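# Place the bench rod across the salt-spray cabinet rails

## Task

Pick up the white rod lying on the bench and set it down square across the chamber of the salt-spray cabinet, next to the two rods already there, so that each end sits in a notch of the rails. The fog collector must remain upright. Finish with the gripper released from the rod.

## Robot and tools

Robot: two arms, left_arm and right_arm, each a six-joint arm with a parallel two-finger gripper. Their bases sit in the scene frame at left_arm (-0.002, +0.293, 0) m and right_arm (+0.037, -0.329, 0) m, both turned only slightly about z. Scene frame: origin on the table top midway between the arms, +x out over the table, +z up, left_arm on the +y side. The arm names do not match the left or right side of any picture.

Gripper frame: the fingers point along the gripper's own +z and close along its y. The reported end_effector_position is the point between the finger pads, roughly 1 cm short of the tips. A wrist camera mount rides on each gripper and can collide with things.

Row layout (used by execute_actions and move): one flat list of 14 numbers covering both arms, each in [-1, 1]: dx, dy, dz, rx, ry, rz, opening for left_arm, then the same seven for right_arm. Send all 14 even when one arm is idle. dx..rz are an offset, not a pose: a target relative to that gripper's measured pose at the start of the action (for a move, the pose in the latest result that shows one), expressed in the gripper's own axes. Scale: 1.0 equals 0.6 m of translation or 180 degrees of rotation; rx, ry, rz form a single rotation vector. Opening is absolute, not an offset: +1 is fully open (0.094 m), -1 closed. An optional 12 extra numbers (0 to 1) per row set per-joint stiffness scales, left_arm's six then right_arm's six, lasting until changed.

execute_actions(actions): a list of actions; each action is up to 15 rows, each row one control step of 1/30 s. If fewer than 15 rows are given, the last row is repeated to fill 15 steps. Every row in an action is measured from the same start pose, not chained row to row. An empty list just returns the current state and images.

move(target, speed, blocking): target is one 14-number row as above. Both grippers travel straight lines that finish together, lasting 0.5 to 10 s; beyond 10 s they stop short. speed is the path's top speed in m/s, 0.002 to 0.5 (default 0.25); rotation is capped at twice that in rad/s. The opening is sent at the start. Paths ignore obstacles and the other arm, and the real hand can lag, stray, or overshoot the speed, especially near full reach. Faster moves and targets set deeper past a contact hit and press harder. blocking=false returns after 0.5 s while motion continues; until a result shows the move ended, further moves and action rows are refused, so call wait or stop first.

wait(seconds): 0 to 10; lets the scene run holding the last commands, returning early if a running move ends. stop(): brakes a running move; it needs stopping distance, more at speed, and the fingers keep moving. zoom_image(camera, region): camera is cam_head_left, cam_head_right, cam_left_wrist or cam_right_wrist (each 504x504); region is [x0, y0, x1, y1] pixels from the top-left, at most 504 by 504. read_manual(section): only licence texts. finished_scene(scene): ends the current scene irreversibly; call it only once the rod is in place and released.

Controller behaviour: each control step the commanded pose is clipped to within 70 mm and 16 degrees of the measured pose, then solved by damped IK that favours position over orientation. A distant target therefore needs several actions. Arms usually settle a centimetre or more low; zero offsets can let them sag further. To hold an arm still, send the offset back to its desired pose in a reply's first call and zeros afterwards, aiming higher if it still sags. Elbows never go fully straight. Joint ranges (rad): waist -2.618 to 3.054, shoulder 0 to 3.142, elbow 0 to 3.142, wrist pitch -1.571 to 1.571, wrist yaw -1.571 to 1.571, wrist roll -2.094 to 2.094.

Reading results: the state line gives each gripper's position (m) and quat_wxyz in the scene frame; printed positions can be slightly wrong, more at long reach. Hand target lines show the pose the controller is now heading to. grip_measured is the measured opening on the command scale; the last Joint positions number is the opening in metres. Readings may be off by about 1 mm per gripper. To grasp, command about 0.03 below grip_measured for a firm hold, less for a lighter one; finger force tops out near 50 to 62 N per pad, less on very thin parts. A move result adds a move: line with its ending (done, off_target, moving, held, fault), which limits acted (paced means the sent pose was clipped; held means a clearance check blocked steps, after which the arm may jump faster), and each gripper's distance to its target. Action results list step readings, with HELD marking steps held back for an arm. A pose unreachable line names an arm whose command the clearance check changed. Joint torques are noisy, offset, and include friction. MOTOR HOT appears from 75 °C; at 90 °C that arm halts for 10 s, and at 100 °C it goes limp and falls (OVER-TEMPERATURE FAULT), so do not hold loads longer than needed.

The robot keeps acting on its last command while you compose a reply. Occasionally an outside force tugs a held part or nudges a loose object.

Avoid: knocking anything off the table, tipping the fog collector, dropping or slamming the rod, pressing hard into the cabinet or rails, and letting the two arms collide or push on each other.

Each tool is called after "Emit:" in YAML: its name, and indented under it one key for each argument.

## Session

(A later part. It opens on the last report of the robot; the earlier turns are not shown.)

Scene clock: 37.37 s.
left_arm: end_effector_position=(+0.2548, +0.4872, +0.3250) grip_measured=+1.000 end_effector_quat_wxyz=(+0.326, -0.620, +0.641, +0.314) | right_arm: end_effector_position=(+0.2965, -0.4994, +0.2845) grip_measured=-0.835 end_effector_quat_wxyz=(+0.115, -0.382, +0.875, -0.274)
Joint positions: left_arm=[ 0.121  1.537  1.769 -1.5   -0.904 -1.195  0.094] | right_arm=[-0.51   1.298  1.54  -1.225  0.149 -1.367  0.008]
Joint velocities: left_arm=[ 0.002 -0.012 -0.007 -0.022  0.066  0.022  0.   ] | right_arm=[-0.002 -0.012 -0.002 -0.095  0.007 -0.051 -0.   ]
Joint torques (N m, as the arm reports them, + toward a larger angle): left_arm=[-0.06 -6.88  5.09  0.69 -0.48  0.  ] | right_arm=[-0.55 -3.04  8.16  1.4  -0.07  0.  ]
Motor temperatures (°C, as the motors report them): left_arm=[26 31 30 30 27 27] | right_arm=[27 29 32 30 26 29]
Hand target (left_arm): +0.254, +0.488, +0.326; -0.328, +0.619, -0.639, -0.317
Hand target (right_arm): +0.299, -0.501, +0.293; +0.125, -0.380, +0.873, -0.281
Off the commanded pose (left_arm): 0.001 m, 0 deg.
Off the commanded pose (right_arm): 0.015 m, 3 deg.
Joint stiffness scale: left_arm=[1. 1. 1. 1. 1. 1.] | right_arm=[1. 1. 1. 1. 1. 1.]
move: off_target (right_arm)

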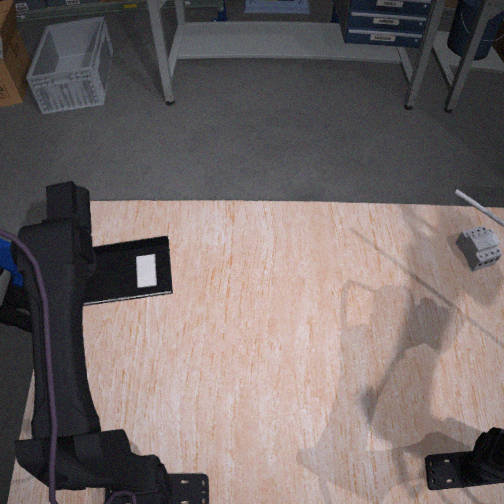

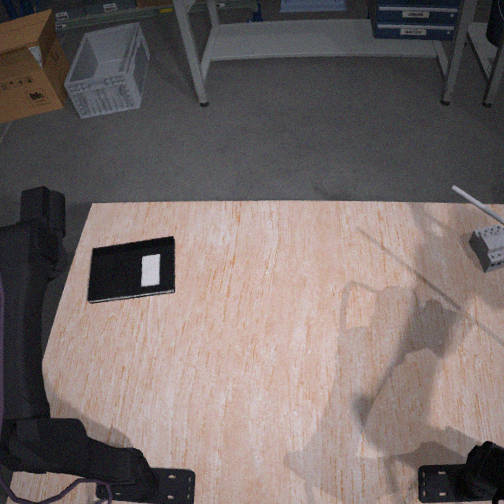

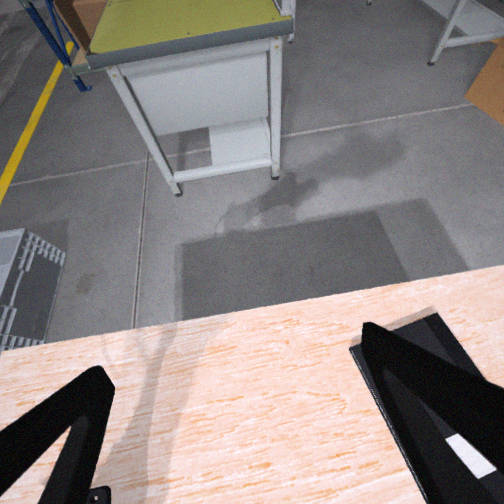

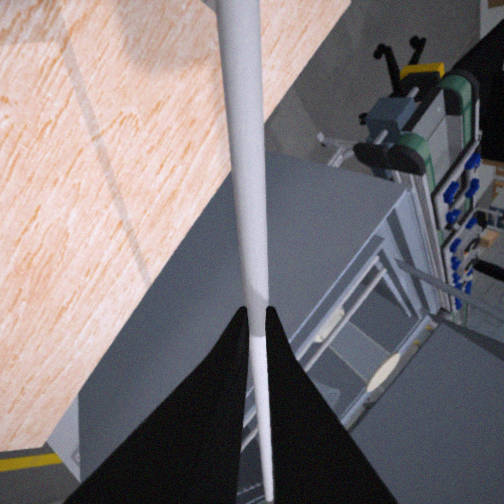

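Emit:
move:
  target: [0.131,-0.089,-0.39,0.471,-0.159,0.154,1, 0.468,-0.012,-0.038,0.0274,0.1564,0.2093,-0.865]
  speed: 0.25

Scene clock: 42.67 s.
left_arm: end_effector_position=(+0.3070, +0.2471, +0.3953) grip_measured=+1.000 end_effector_quat_wxyz=(+0.706, +0.010, +0.708, +0.012) | right_arm: end_effector_position=(+0.1007, -0.6923, +0.2934) grip_measured=-0.835 end_effector_quat_wxyz=(+0.003, -0.007, +0.950, -0.313)
Joint positions: left_arm=[-0.421  0.784  0.914 -0.134 -0.351  0.029  0.094] | right_arm=[-1.351  1.483  1.703 -1.164  0.128 -1.395  0.008]
Joint velocities: left_arm=[ 0.002  0.017 -0.007 -0.037  0.037  0.007  0.   ] | right_arm=[-0.002 -0.022  0.002  0.007  0.022 -0.066 -0.001]
Joint torques (N m, as the arm reports them, + toward a larger angle): left_arm=[ 0.91 -2.62  5.14  1.93  0.13  0.09] | right_arm=[-0.52 -4.88  8.14  1.65  0.07  0.11]
Motor temperatures (°C, as the motors report them): left_arm=[26 31 30 31 27 27] | right_arm=[27 29 32 31 26 29]
Hand target (left_arm): +0.303, +0.250, +0.396; +0.712, +0.010, +0.702, +0.012
Hand target (right_arm): +0.100, -0.700, +0.305; +0.006, +0.002, +0.943, -0.334
Off the commanded pose (left_arm): 0.009 m, 2 deg.
Off the commanded pose (right_arm): 0.018 m, 4 deg.
Joint stiffness scale: left_arm=[1. 1. 1. 1. 1. 1.] | right_arm=[1. 1. 1. 1. 1. 1.]
move: off_target (right_arm)

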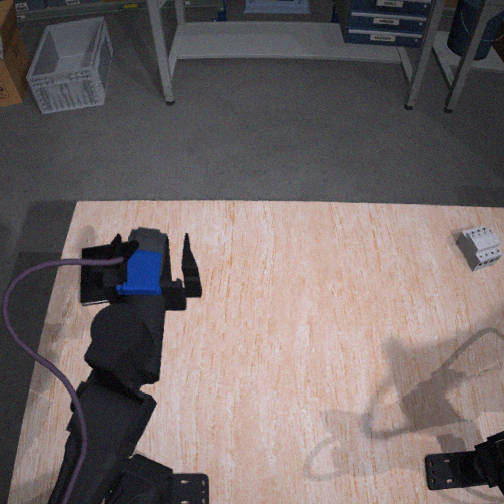

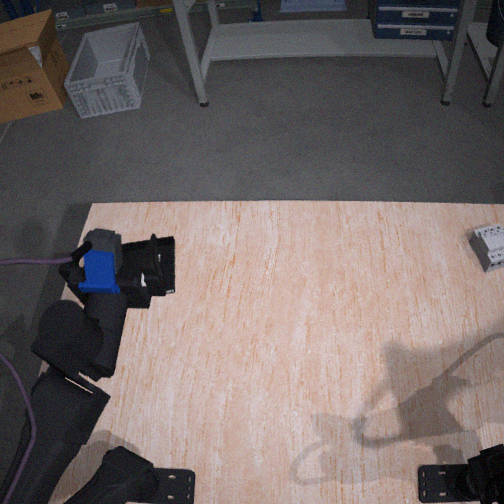

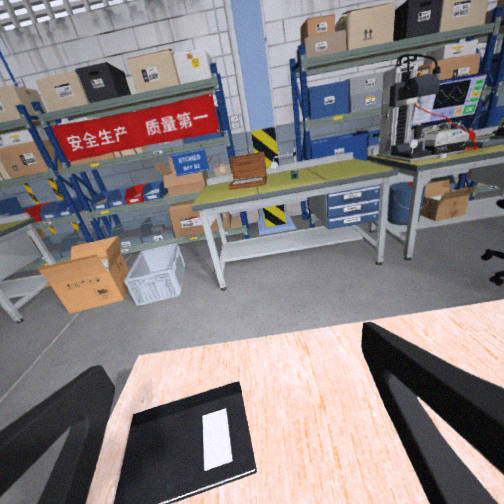

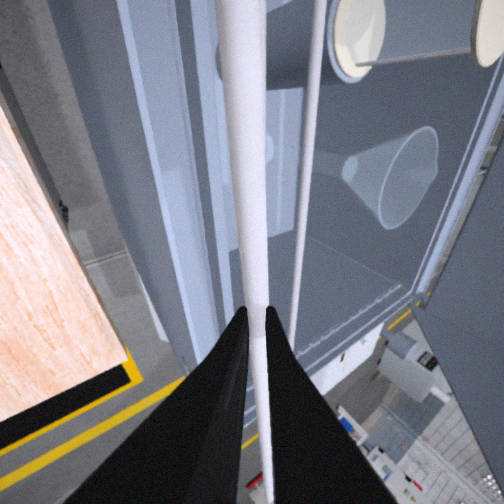

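Emit:
move:
  target: [-0.042,-0.745,0.038,0.417,0,0,1, 0,-0.0225,-0.008,0.015,0,0,-0.865]
  speed: 0.3

Scene clock: 46.73 s.
left_arm: end_effector_position=(+0.3394, -0.1928, +0.4153) grip_measured=+1.000 end_effector_quat_wxyz=(+0.568, +0.433, +0.563, -0.415) | right_arm: end_effector_position=(+0.1003, -0.6924, +0.2934) grip_measured=-0.835 end_effector_quat_wxyz=(+0.001, -0.009, +0.949, -0.314)
Joint positions: left_arm=[-0.899  1.926  1.893  0.021  0.462  0.029  0.094] | right_arm=[-1.351  1.483  1.703 -1.164  0.131 -1.4    0.008]
Joint velocities: left_arm=[-0.007 -0.002  0.007 -0.051 -0.007 -0.066  0.   ] | right_arm=[ 0.007  0.012  0.002  0.007  0.051 -0.007 -0.   ]
Joint torques (N m, as the arm reports them, + toward a larger angle): left_arm=[ -0.61 -12.54   8.38   1.6    0.16  -0.03] | right_arm=[-0.15 -4.94  8.07  1.67  0.07  0.02]
Motor temperatures (°C, as the motors report them): left_arm=[26 31 31 32 27 27] | right_arm=[27 29 32 32 26 29]
Hand target (left_arm): +0.334, -0.197, +0.418; +0.561, +0.438, +0.562, -0.422
Hand target (right_arm): +0.101, -0.700, +0.305; +0.003, -0.007, +0.942, -0.336
Off the commanded pose (left_arm): 0.014 m, 2 deg.
Off the commanded pose (right_arm): 0.014 m, 3 deg.
Joint stiffness scale: left_arm=[1. 1. 1. 1. 1. 1.] | right_arm=[1. 1. 1. 1. 1. 1.]
move: off_target (left_arm, right_arm)

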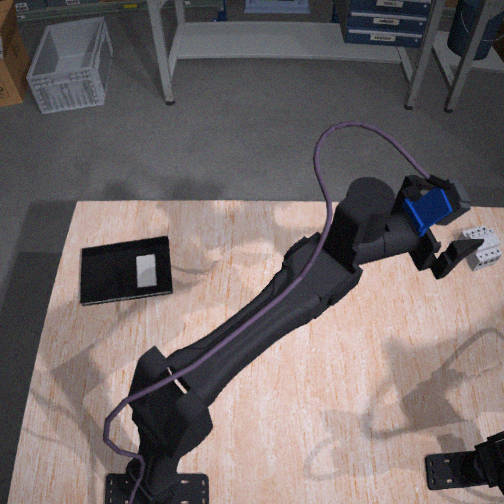

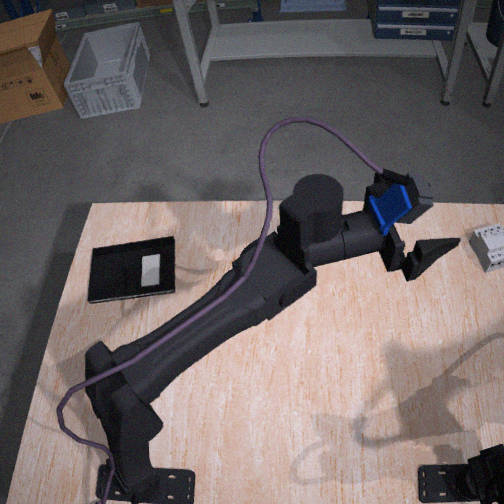

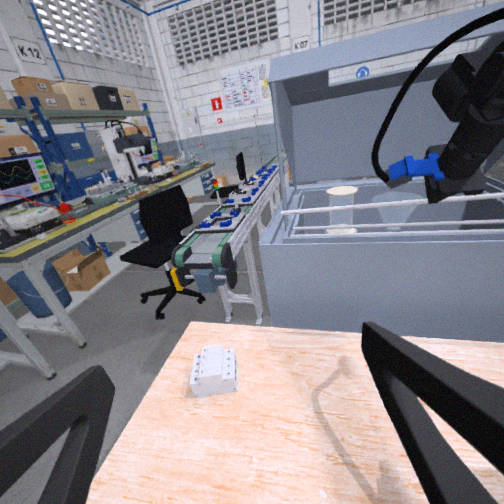

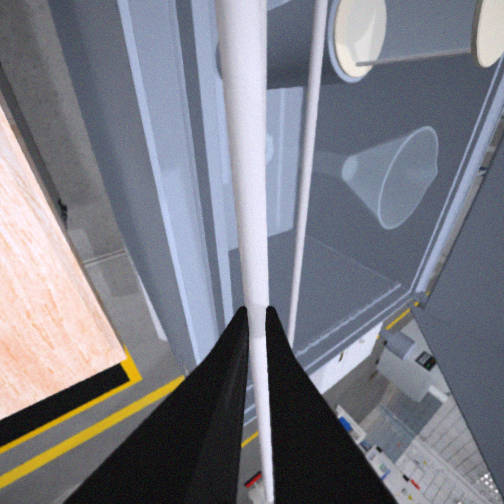

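Emit:
zoom_image:
  camera: "cam_left_wrist"
  region: [250, 140, 400, 270]

Region (250, 140, 400, 270) of cam_left_wrist's 504x504 image, scaled by 3.360, with more detail than that image has; it fills the top 437 rows of this view, and the rest is white.

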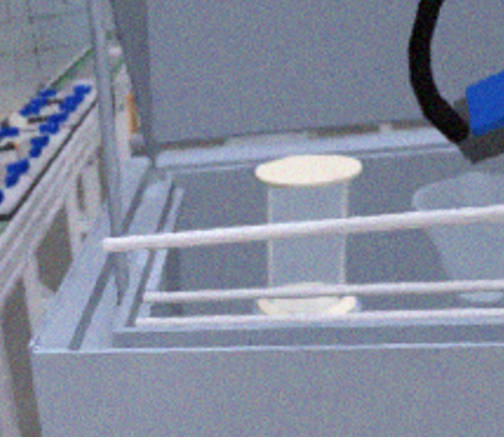

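Emit:
move:
  target: [0,0,0,0,0,0,1, 0.0205,-0.133,0.143,0.03,0.0034,0.0045,-0.865]
  speed: 0.1

Emit:
zoom_image:
  camera: "cam_left_wrist"
  region: [250, 140, 400, 270]

Scene clock: 49.57 s.
left_arm: end_effector_position=(+0.3392, -0.1929, +0.4147) grip_measured=+1.000 end_effector_quat_wxyz=(+0.566, +0.434, +0.564, -0.416) | right_arm: end_effector_position=(+0.0906, -0.7999, +0.2589) grip_measured=-0.835 end_effector_quat_wxyz=(-0.008, -0.002, +0.942, -0.334)
Joint positions: left_arm=[-0.899  1.926  1.893  0.018  0.463  0.029  0.094] | right_arm=[-1.431  1.792  1.858 -0.962  0.109 -1.461  0.008]
Joint velocities: left_arm=[-0.007  0.002 -0.002 -0.051  0.022 -0.037  0.   ] | right_arm=[ 0.017 -0.002 -0.022 -0.051 -0.007  0.007 -0.   ]
Joint torques (N m, as the arm reports them, + toward a larger angle): left_arm=[ -0.04 -13.35   6.58   1.82   0.03   0.01] | right_arm=[-0.59 -8.59  8.57  1.73 -0.09  0.01]
Motor temperatures (°C, as the motors report them): left_arm=[26 32 31 33 27 27] | right_arm=[27 29 32 32 26 29]
Hand target (left_arm): +0.339, -0.193, +0.415; +0.568, +0.433, +0.563, -0.415
Hand target (right_arm): +0.091, -0.807, +0.273; -0.001, +0.000, +0.934, -0.358
Off the commanded pose (left_arm): 0.001 m, 0 deg.
Off the commanded pose (right_arm): 0.015 m, 3 deg.
Joint stiffness scale: left_arm=[1. 1. 1. 1. 1. 1.] | right_arm=[1. 1. 1. 1. 1. 1.]
move: off_target (right_arm)

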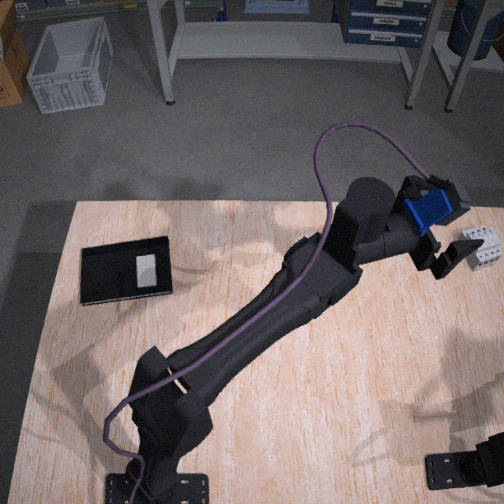

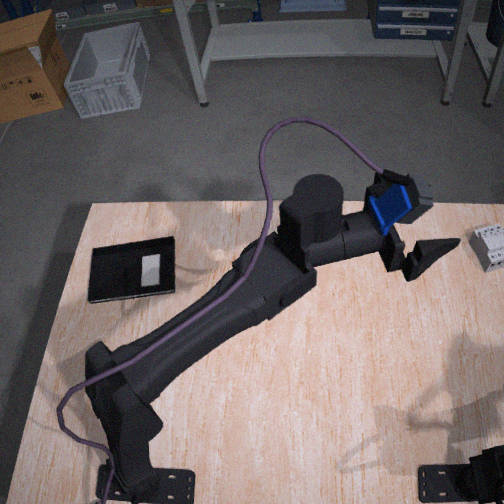

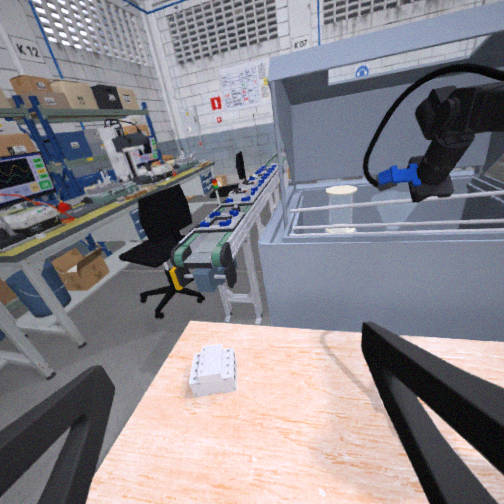

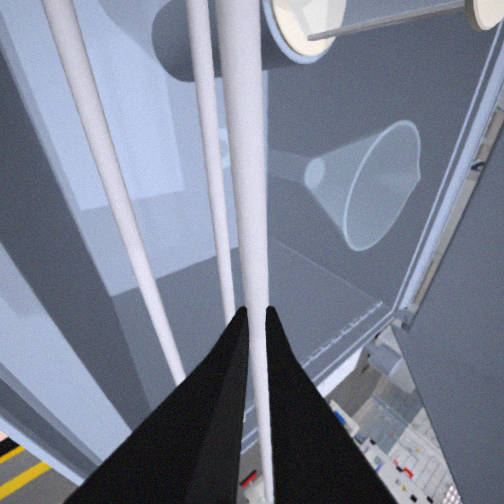

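Region (250, 140, 400, 270) of cam_left_wrist's 504x504 image, scaled by 3.360, with more detail than that image has; it fills the top 437 rows of this view, and the rest is white.

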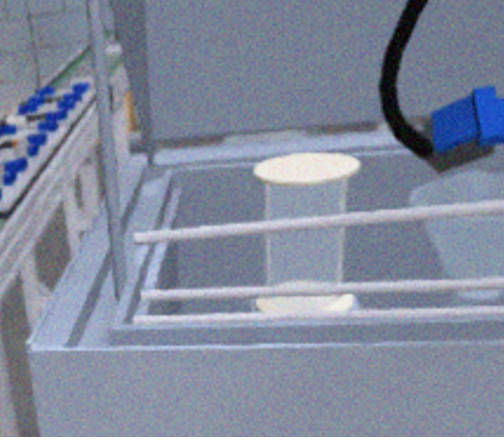

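Emit:
zoom_image:
  camera: "cam_right_wrist"
  region: [200, 270, 420, 504]

Region (200, 270, 420, 504) of cam_right_wrist's 504x504 image, scaled by 2.154, with more detail than that image has; it fills the left 474 columns of this view, and the rest is white.

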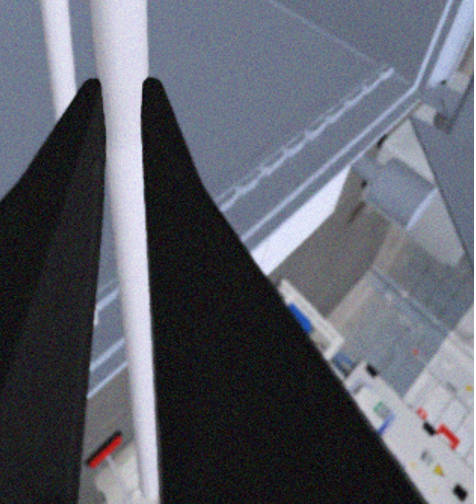

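Emit:
move:
  target: [0,0,0,0.13,0,0,1, 0,-0.0695,0.1207,0.015,-0.005,0.004,-0.865]
  speed: 0.08

Scene clock: 53.97 s.
left_arm: end_effector_position=(+0.3349, -0.1943, +0.4172) grip_measured=+1.000 end_effector_quat_wxyz=(+0.473, +0.536, +0.464, -0.523) | right_arm: end_effector_position=(+0.0914, -0.8690, +0.2160) grip_measured=-0.835 end_effector_quat_wxyz=(-0.005, -0.000, +0.943, -0.334)
Joint positions: left_arm=[-0.788  2.149  2.228 -0.088  0.978  0.029  0.094] | right_arm=[-1.456  2.048  2.034 -0.88   0.089 -1.476  0.008]
Joint velocities: left_arm=[-0.002 -0.012  0.027  0.007 -0.007 -0.066  0.   ] | right_arm=[ 0.012  0.002 -0.017 -0.007 -0.007  0.037  0.   ]
Joint torques (N m, as the arm reports them, + toward a larger angle): left_arm=[  0.8  -13.69   8.03   1.32   0.15   0.06] | right_arm=[ -0.65 -10.95   8.97   1.74  -0.11   0.02]
Motor temperatures (°C, as the motors report them): left_arm=[26 33 32 33 27 27] | right_arm=[27 30 33 33 26 29]
Hand target (left_arm): +0.339, -0.192, +0.416; +0.469, +0.537, +0.466, -0.523
Hand target (right_arm): +0.091, -0.878, +0.230; +0.002, +0.002, +0.934, -0.356
Off the commanded pose (left_arm): 0.005 m, 1 deg.
Off the commanded pose (right_arm): 0.016 m, 3 deg.
Joint stiffness scale: left_arm=[1. 1. 1. 1. 1. 1.] | right_arm=[1. 1. 1. 1. 1. 1.]
move: off_target (right_arm)

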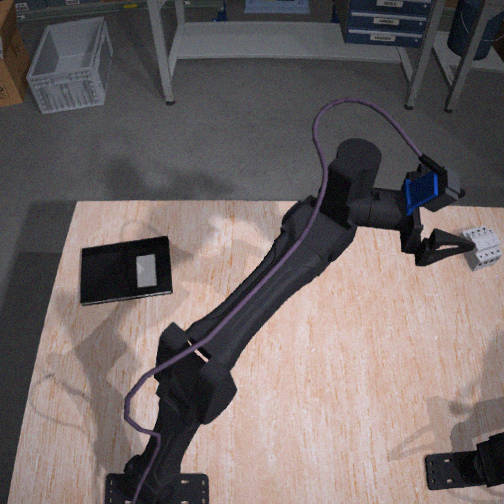

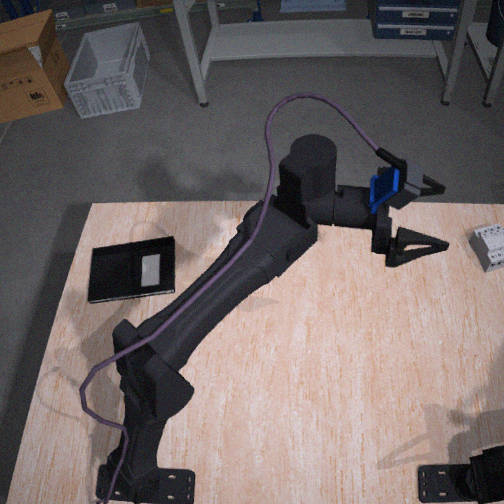

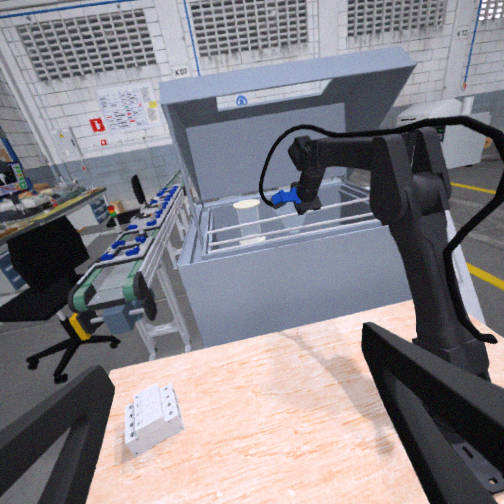

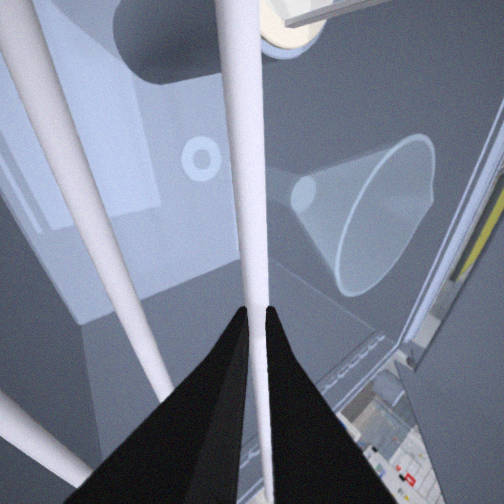

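Emit:
zoom_image:
  camera: "cam_left_wrist"
  region: [170, 160, 390, 280]

Emit:
zoom_image:
  camera: "cam_left_wrist"
  region: [180, 190, 260, 270]

Region (170, 160, 390, 280) of cam_left_wrist's 504x504 image, scaled by 2.291, with more detail than that image has; it fills the top 275 rows of this view, and the rest is white.

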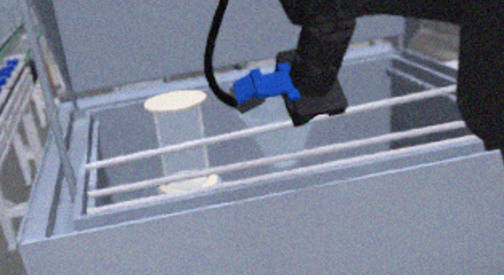

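Region (180, 190, 260, 270) of cam_left_wrist's 504x504 image, scaled by 6.300, with more detail than that image has.

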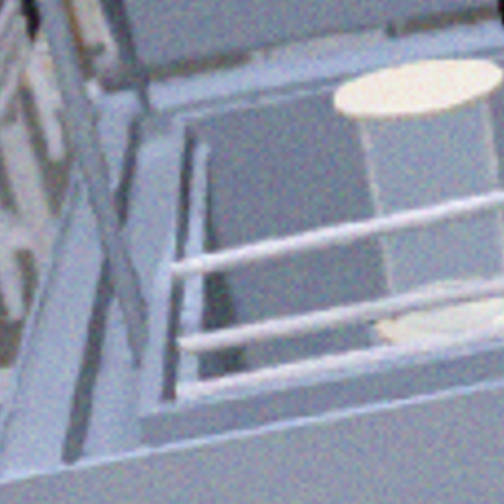

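Emit:
move:
  target: [0,0,0,0,0,0,1, 0.005,-0.016,0.028,0.015,-0.004,0.003,-0.865]
  speed: 0.03

Emit:
zoom_image:
  camera: "cam_left_wrist"
  region: [180, 190, 260, 270]

Emit:
zoom_image:
  camera: "cam_left_wrist"
  region: [310, 160, 390, 240]

Scene clock: 58.10 s.
left_arm: end_effector_position=(+0.3344, -0.1942, +0.4171) grip_measured=+1.000 end_effector_quat_wxyz=(+0.472, +0.537, +0.464, -0.524) | right_arm: end_effector_position=(+0.0894, -0.8821, +0.2070) grip_measured=-0.835 end_effector_quat_wxyz=(-0.003, +0.001, +0.938, -0.345)
Joint positions: left_arm=[-0.788  2.149  2.229 -0.09   0.98   0.029  0.094] | right_arm=[-1.464  2.074  2.019 -0.815  0.082 -1.48   0.008]
Joint velocities: left_arm=[-0.017  0.007  0.007  0.007  0.051 -0.095  0.   ] | right_arm=[-0.027 -0.007 -0.002 -0.007  0.022  0.007  0.   ]
Joint torques (N m, as the arm reports them, + toward a larger angle): left_arm=[ -0.04 -15.18   6.16   1.57   0.03   0.01] | right_arm=[ -0.62 -11.34   6.36   1.74  -0.12   0.01]
Motor temperatures (°C, as the motors report them): left_arm=[26 35 32 33 27 27] | right_arm=[27 32 33 33 26 29]
Hand target (left_arm): +0.335, -0.194, +0.417; +0.473, +0.536, +0.464, -0.523
Hand target (right_arm): +0.088, -0.887, +0.209; +0.003, +0.002, +0.935, -0.355
Off the commanded pose (left_arm): 0.001 m, 0 deg.
Off the commanded pose (right_arm): 0.005 m, 1 deg.
Joint stiffness scale: left_arm=[1. 1. 1. 1. 1. 1.] | right_arm=[1. 1. 1. 1. 1. 1.]
move: done

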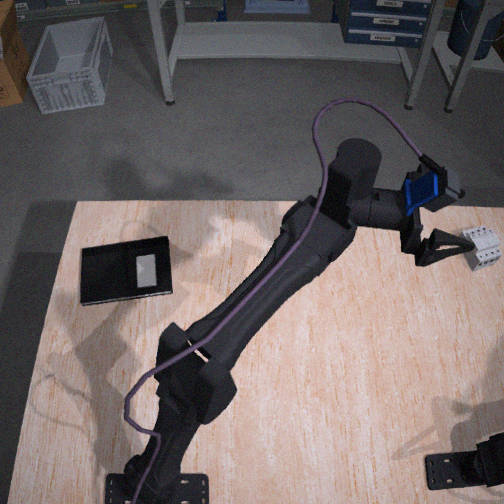

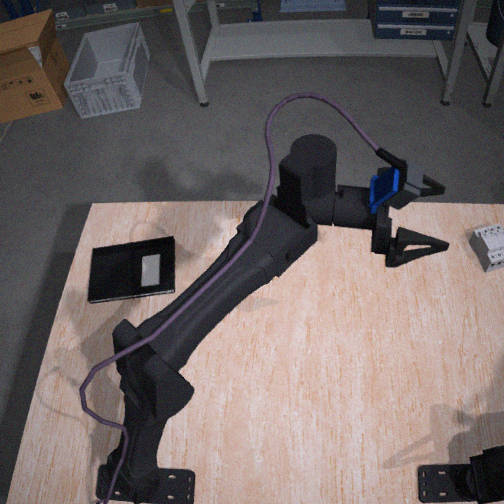

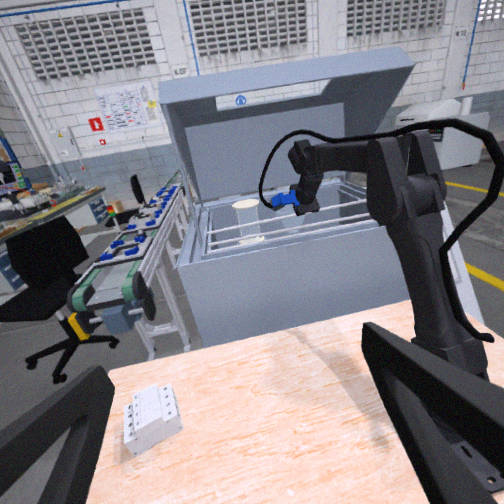

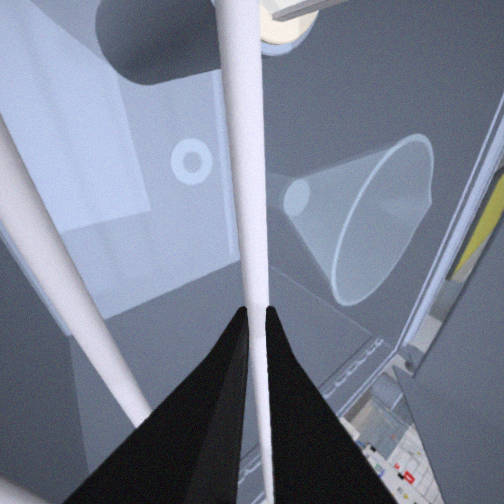

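Region (180, 190, 260, 270) of cam_left_wrist's 504x504 image, scaled by 6.300, with more detail than that image has.

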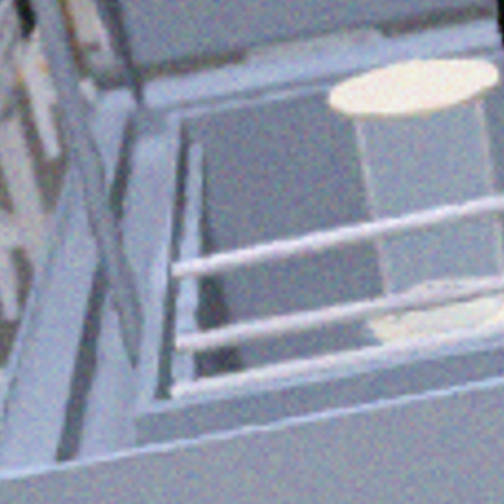

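Region (310, 160, 390, 240) of cam_left_wrist's 504x504 image, scaled by 6.300, with more detail than that image has.

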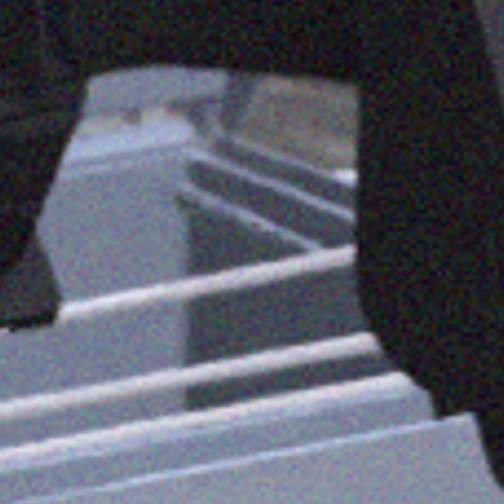

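Emit:
move:
  target: [0,0,0,0,0,0,1, 0.002,0.0084,0.0125,0.007,-0.003,0.002,-0.865]
  speed: 0.015

Emit:
zoom_image:
  camera: "cam_left_wrist"
  region: [180, 190, 260, 270]

Emit:
zoom_image:
  camera: "cam_right_wrist"
  region: [200, 384, 320, 504]

Scene clock: 60.23 s.
left_arm: end_effector_position=(+0.3344, -0.1942, +0.4171) grip_measured=+1.000 end_effector_quat_wxyz=(+0.472, +0.537, +0.464, -0.524) | right_arm: end_effector_position=(+0.0897, -0.8817, +0.1870) grip_measured=-0.835 end_effector_quat_wxyz=(-0.003, -0.001, +0.941, -0.340)
Joint positions: left_arm=[-0.788  2.149  2.229 -0.09   0.98   0.029  0.094] | right_arm=[-1.464  2.07   1.941 -0.753  0.081 -1.482  0.008]
Joint velocities: left_arm=[ 0.007  0.002  0.002  0.022 -0.022 -0.007  0.   ] | right_arm=[-0.007  0.002  0.002  0.051  0.037 -0.037 -0.001]
Joint torques (N m, as the arm reports them, + toward a larger angle): left_arm=[ -0.04 -15.18   6.19   1.55   0.05   0.  ] | right_arm=[ -0.6  -12.98   6.05   1.7   -0.1    0.04]
Motor temperatures (°C, as the motors report them): left_arm=[26 36 32 33 26 27] | right_arm=[27 32 33 33 26 29]
Hand target (left_arm): +0.334, -0.194, +0.417; +0.472, +0.537, +0.464, -0.524
Hand target (right_arm): +0.088, -0.883, +0.198; +0.003, +0.002, +0.935, -0.355
Off the commanded pose (left_arm): 0.000 m, 0 deg.
Off the commanded pose (right_arm): 0.011 m, 2 deg.
Joint stiffness scale: left_arm=[1. 1. 1. 1. 1. 1.] | right_arm=[1. 1. 1. 1. 1. 1.]
move: off_target (right_arm)

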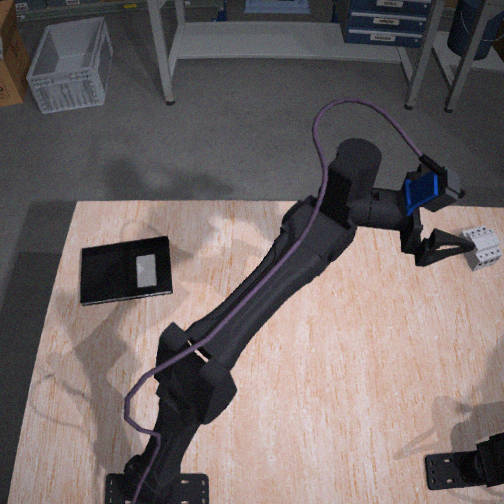

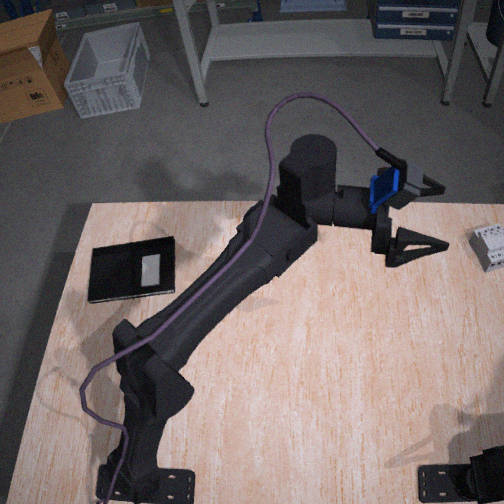

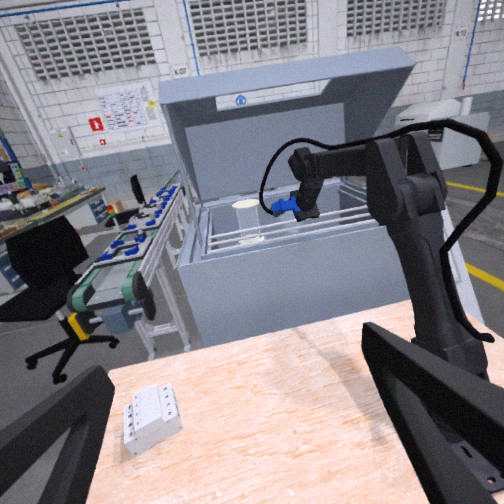

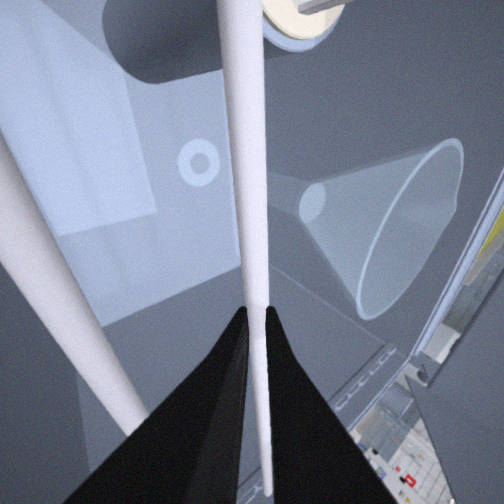

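Region (180, 190, 260, 270) of cam_left_wrist's 504x504 image, scaled by 6.300, with more detail than that image has.

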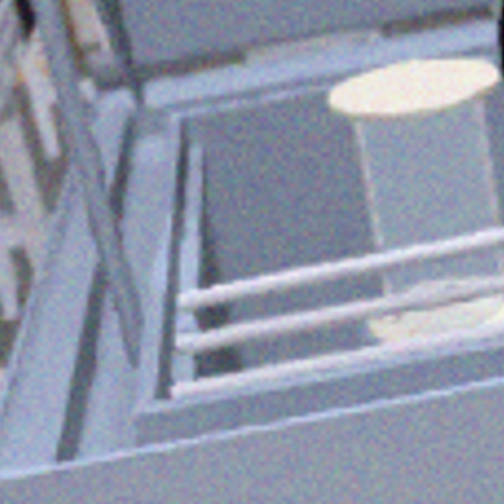

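Region (200, 384, 320, 504) of cam_right_wrist's 504x504 image, scaled by 4.200, with more detail than that image has.

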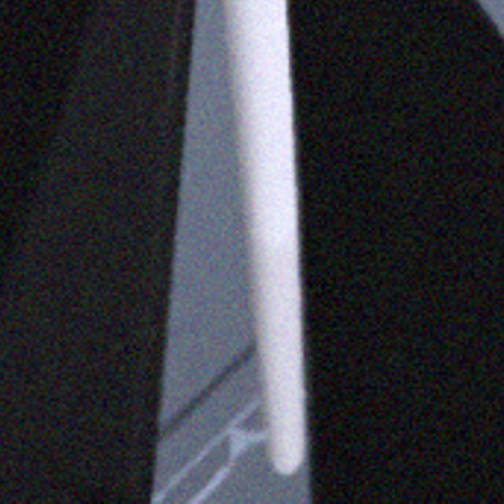

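Emit:
zoom_image:
  camera: "cam_left_wrist"
  region: [190, 170, 390, 270]

Region (190, 170, 390, 270) of cam_left_wrist's 504x504 image, scaled by 2.520, with more detail than that image has.

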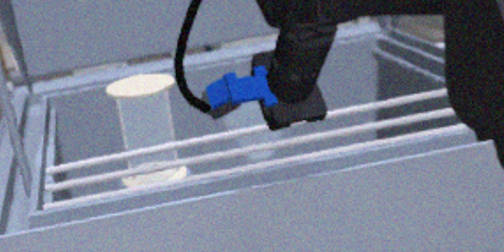

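Emit:
move:
  target: [0,0,0,0,0,0,1, 0.002,-0.01,-0.009,0.01,-0.0073,0.006,-0.865]
  speed: 0.01

Emit:
zoom_image:
  camera: "cam_left_wrist"
  region: [190, 170, 390, 270]

Emit:
zoom_image:
  camera: "cam_right_wrist"
  region: [200, 384, 320, 504]

Scene clock: 63.63 s.
left_arm: end_effector_position=(+0.3344, -0.1942, +0.4171) grip_measured=+1.000 end_effector_quat_wxyz=(+0.472, +0.537, +0.464, -0.524) | right_arm: end_effector_position=(+0.0904, -0.8846, +0.1857) grip_measured=-0.835 end_effector_quat_wxyz=(+0.004, -0.001, +0.939, -0.345)
Joint positions: left_arm=[-0.788  2.149  2.229 -0.09   0.98   0.029  0.094] | right_arm=[-1.468  2.07   1.927 -0.726  0.066 -1.482  0.008]
Joint velocities: left_arm=[-0.022  0.012  0.012  0.007 -0.037 -0.022  0.   ] | right_arm=[ 0.002 -0.007  0.007 -0.051 -0.022 -0.022 -0.   ]
Joint torques (N m, as the arm reports them, + toward a larger angle): left_arm=[ -0.05 -15.19   6.2    1.55   0.05   0.01] | right_arm=[ -0.76 -13.24   6.01   1.57  -0.15   0.1 ]
Motor temperatures (°C, as the motors report them): left_arm=[26 37 32 34 26 27] | right_arm=[27 33 33 34 26 29]
Hand target (left_arm): +0.334, -0.194, +0.417; +0.472, +0.537, +0.464, -0.524
Hand target (right_arm): +0.088, -0.883, +0.195; +0.011, +0.004, +0.935, -0.354
Off the commanded pose (left_arm): 0.000 m, 0 deg.
Off the commanded pose (right_arm): 0.010 m, 2 deg.
Joint stiffness scale: left_arm=[1. 1. 1. 1. 1. 1.] | right_arm=[1. 1. 1. 1. 1. 1.]
move: done

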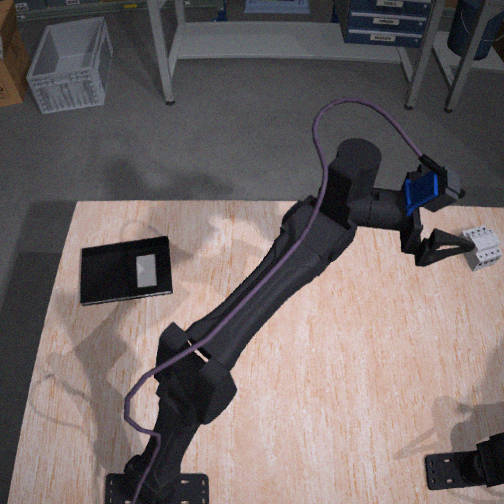

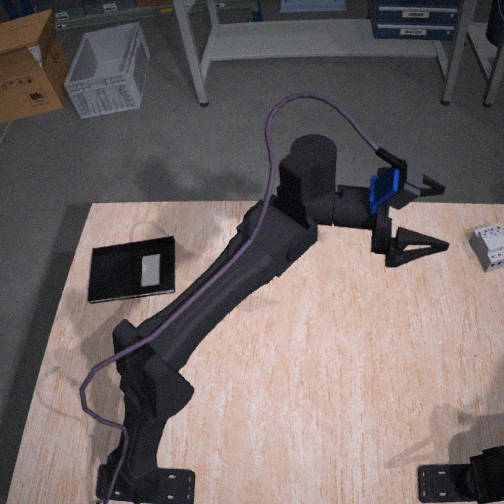

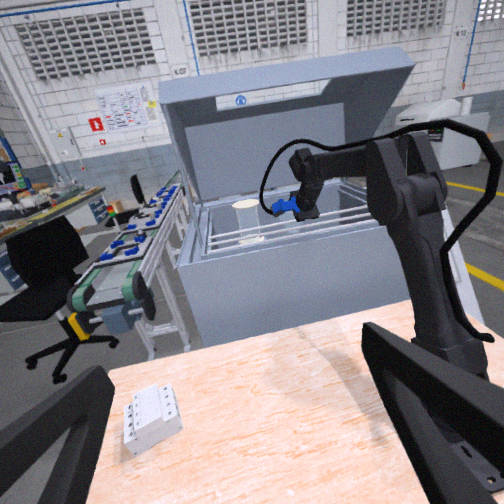

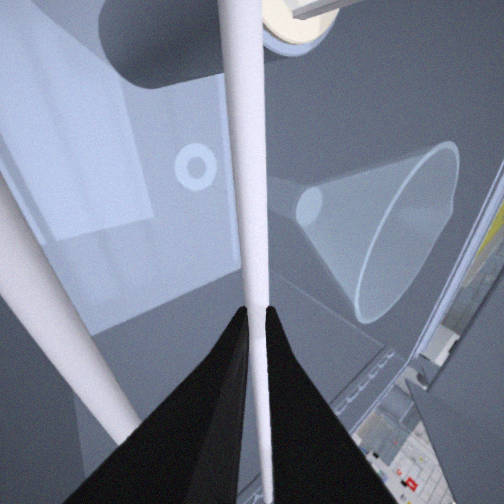

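Region (190, 170, 390, 270) of cam_left_wrist's 504x504 image, scaled by 2.520, with more detail than that image has.

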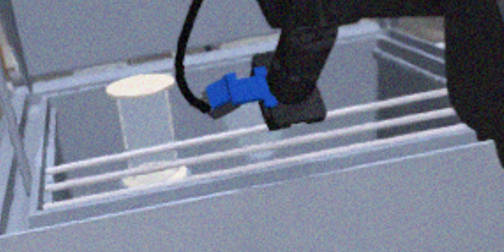

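Region (200, 384, 320, 504) of cam_right_wrist's 504x504 image, scaled by 4.200, with more detail than that image has.

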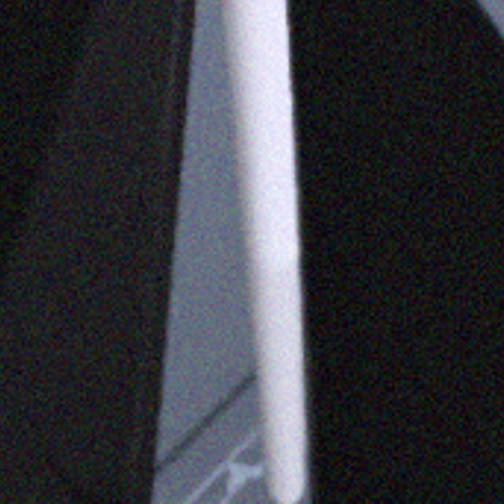

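Emit:
move:
  target: [0,0,0,0,0,0,1, 0.002,-0.003,-0.018,0.006,0,0.011,-0.865]
  speed: 0.01

Emit:
zoom_image:
  camera: "cam_left_wrist"
  region: [190, 170, 390, 270]

Emit:
zoom_image:
  camera: "cam_right_wrist"
  region: [200, 384, 320, 504]

Scene clock: 67.00 s.
left_arm: end_effector_position=(+0.3344, -0.1942, +0.4171) grip_measured=+1.000 end_effector_quat_wxyz=(+0.472, +0.537, +0.464, -0.524) | right_arm: end_effector_position=(+0.0900, -0.8814, +0.1855) grip_measured=-0.835 end_effector_quat_wxyz=(+0.007, +0.008, +0.938, -0.345)
Joint positions: left_arm=[-0.788  2.149  2.229 -0.09   0.98   0.029  0.094] | right_arm=[-1.468  2.055  1.904 -0.717  0.066 -1.464  0.008]
Joint velocities: left_arm=[ 0.002 -0.002  0.002  0.007 -0.037  0.037  0.   ] | right_arm=[-0.002 -0.017 -0.002  0.007  0.066 -0.051 -0.   ]
Joint torques (N m, as the arm reports them, + toward a larger angle): left_arm=[ -0.05 -15.19   6.2    1.55   0.05   0.01] | right_arm=[ -0.11 -13.14   6.15   1.56   0.01   0.17]
Motor temperatures (°C, as the motors report them): left_arm=[26 38 32 34 26 27] | right_arm=[27 34 33 34 26 29]
Hand target (left_arm): +0.334, -0.194, +0.417; +0.472, +0.537, +0.464, -0.524
Hand target (right_arm): +0.089, -0.879, +0.195; +0.010, +0.015, +0.935, -0.354
Off the commanded pose (left_arm): 0.000 m, 0 deg.
Off the commanded pose (right_arm): 0.010 m, 1 deg.
Joint stiffness scale: left_arm=[1. 1. 1. 1. 1. 1.] | right_arm=[1. 1. 1. 1. 1. 1.]
move: done

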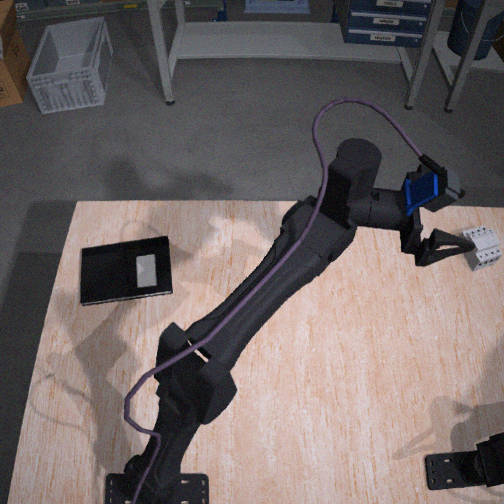

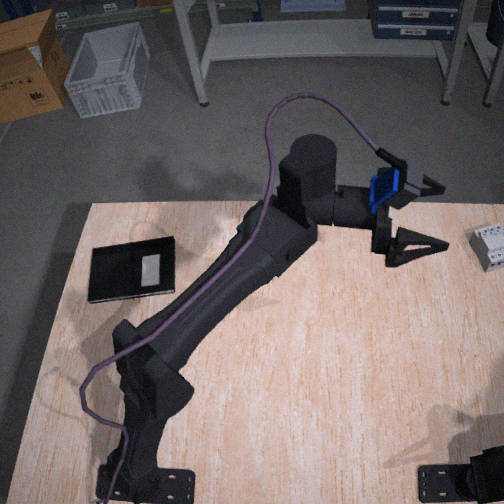

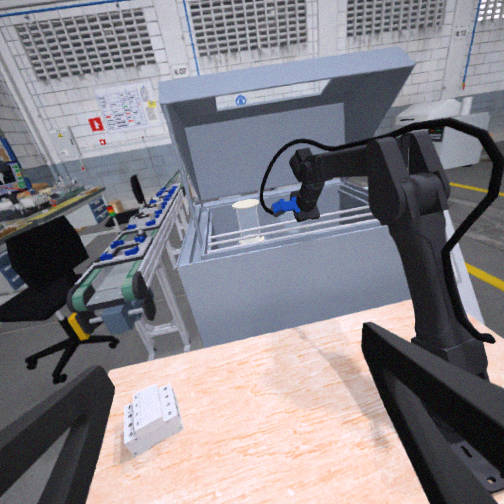

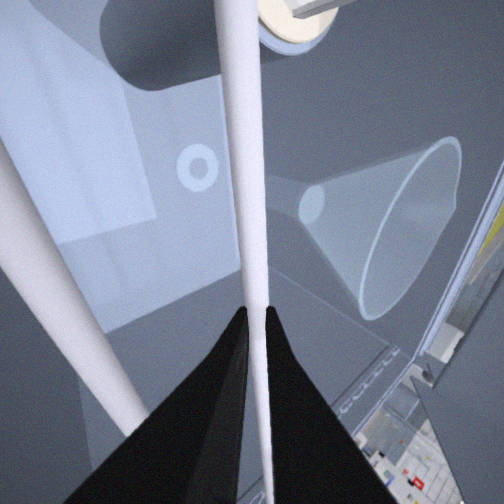

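Region (190, 170, 390, 270) of cam_left_wrist's 504x504 image, scaled by 2.520, with more detail than that image has.

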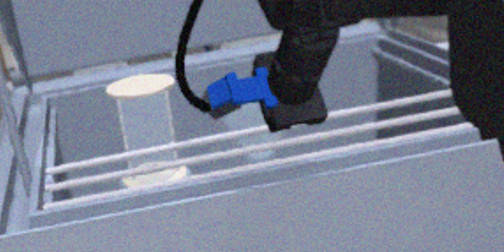

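Region (200, 384, 320, 504) of cam_right_wrist's 504x504 image, scaled by 4.200, with more detail than that image has.

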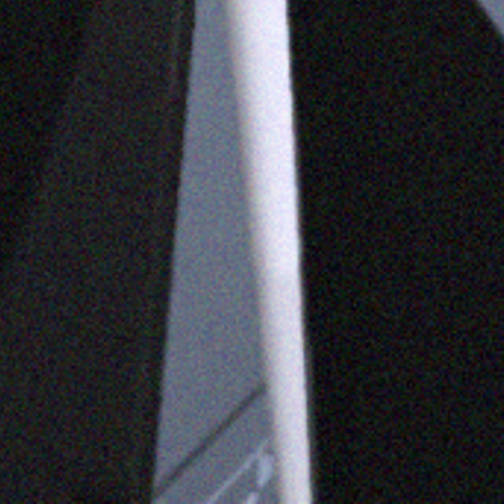

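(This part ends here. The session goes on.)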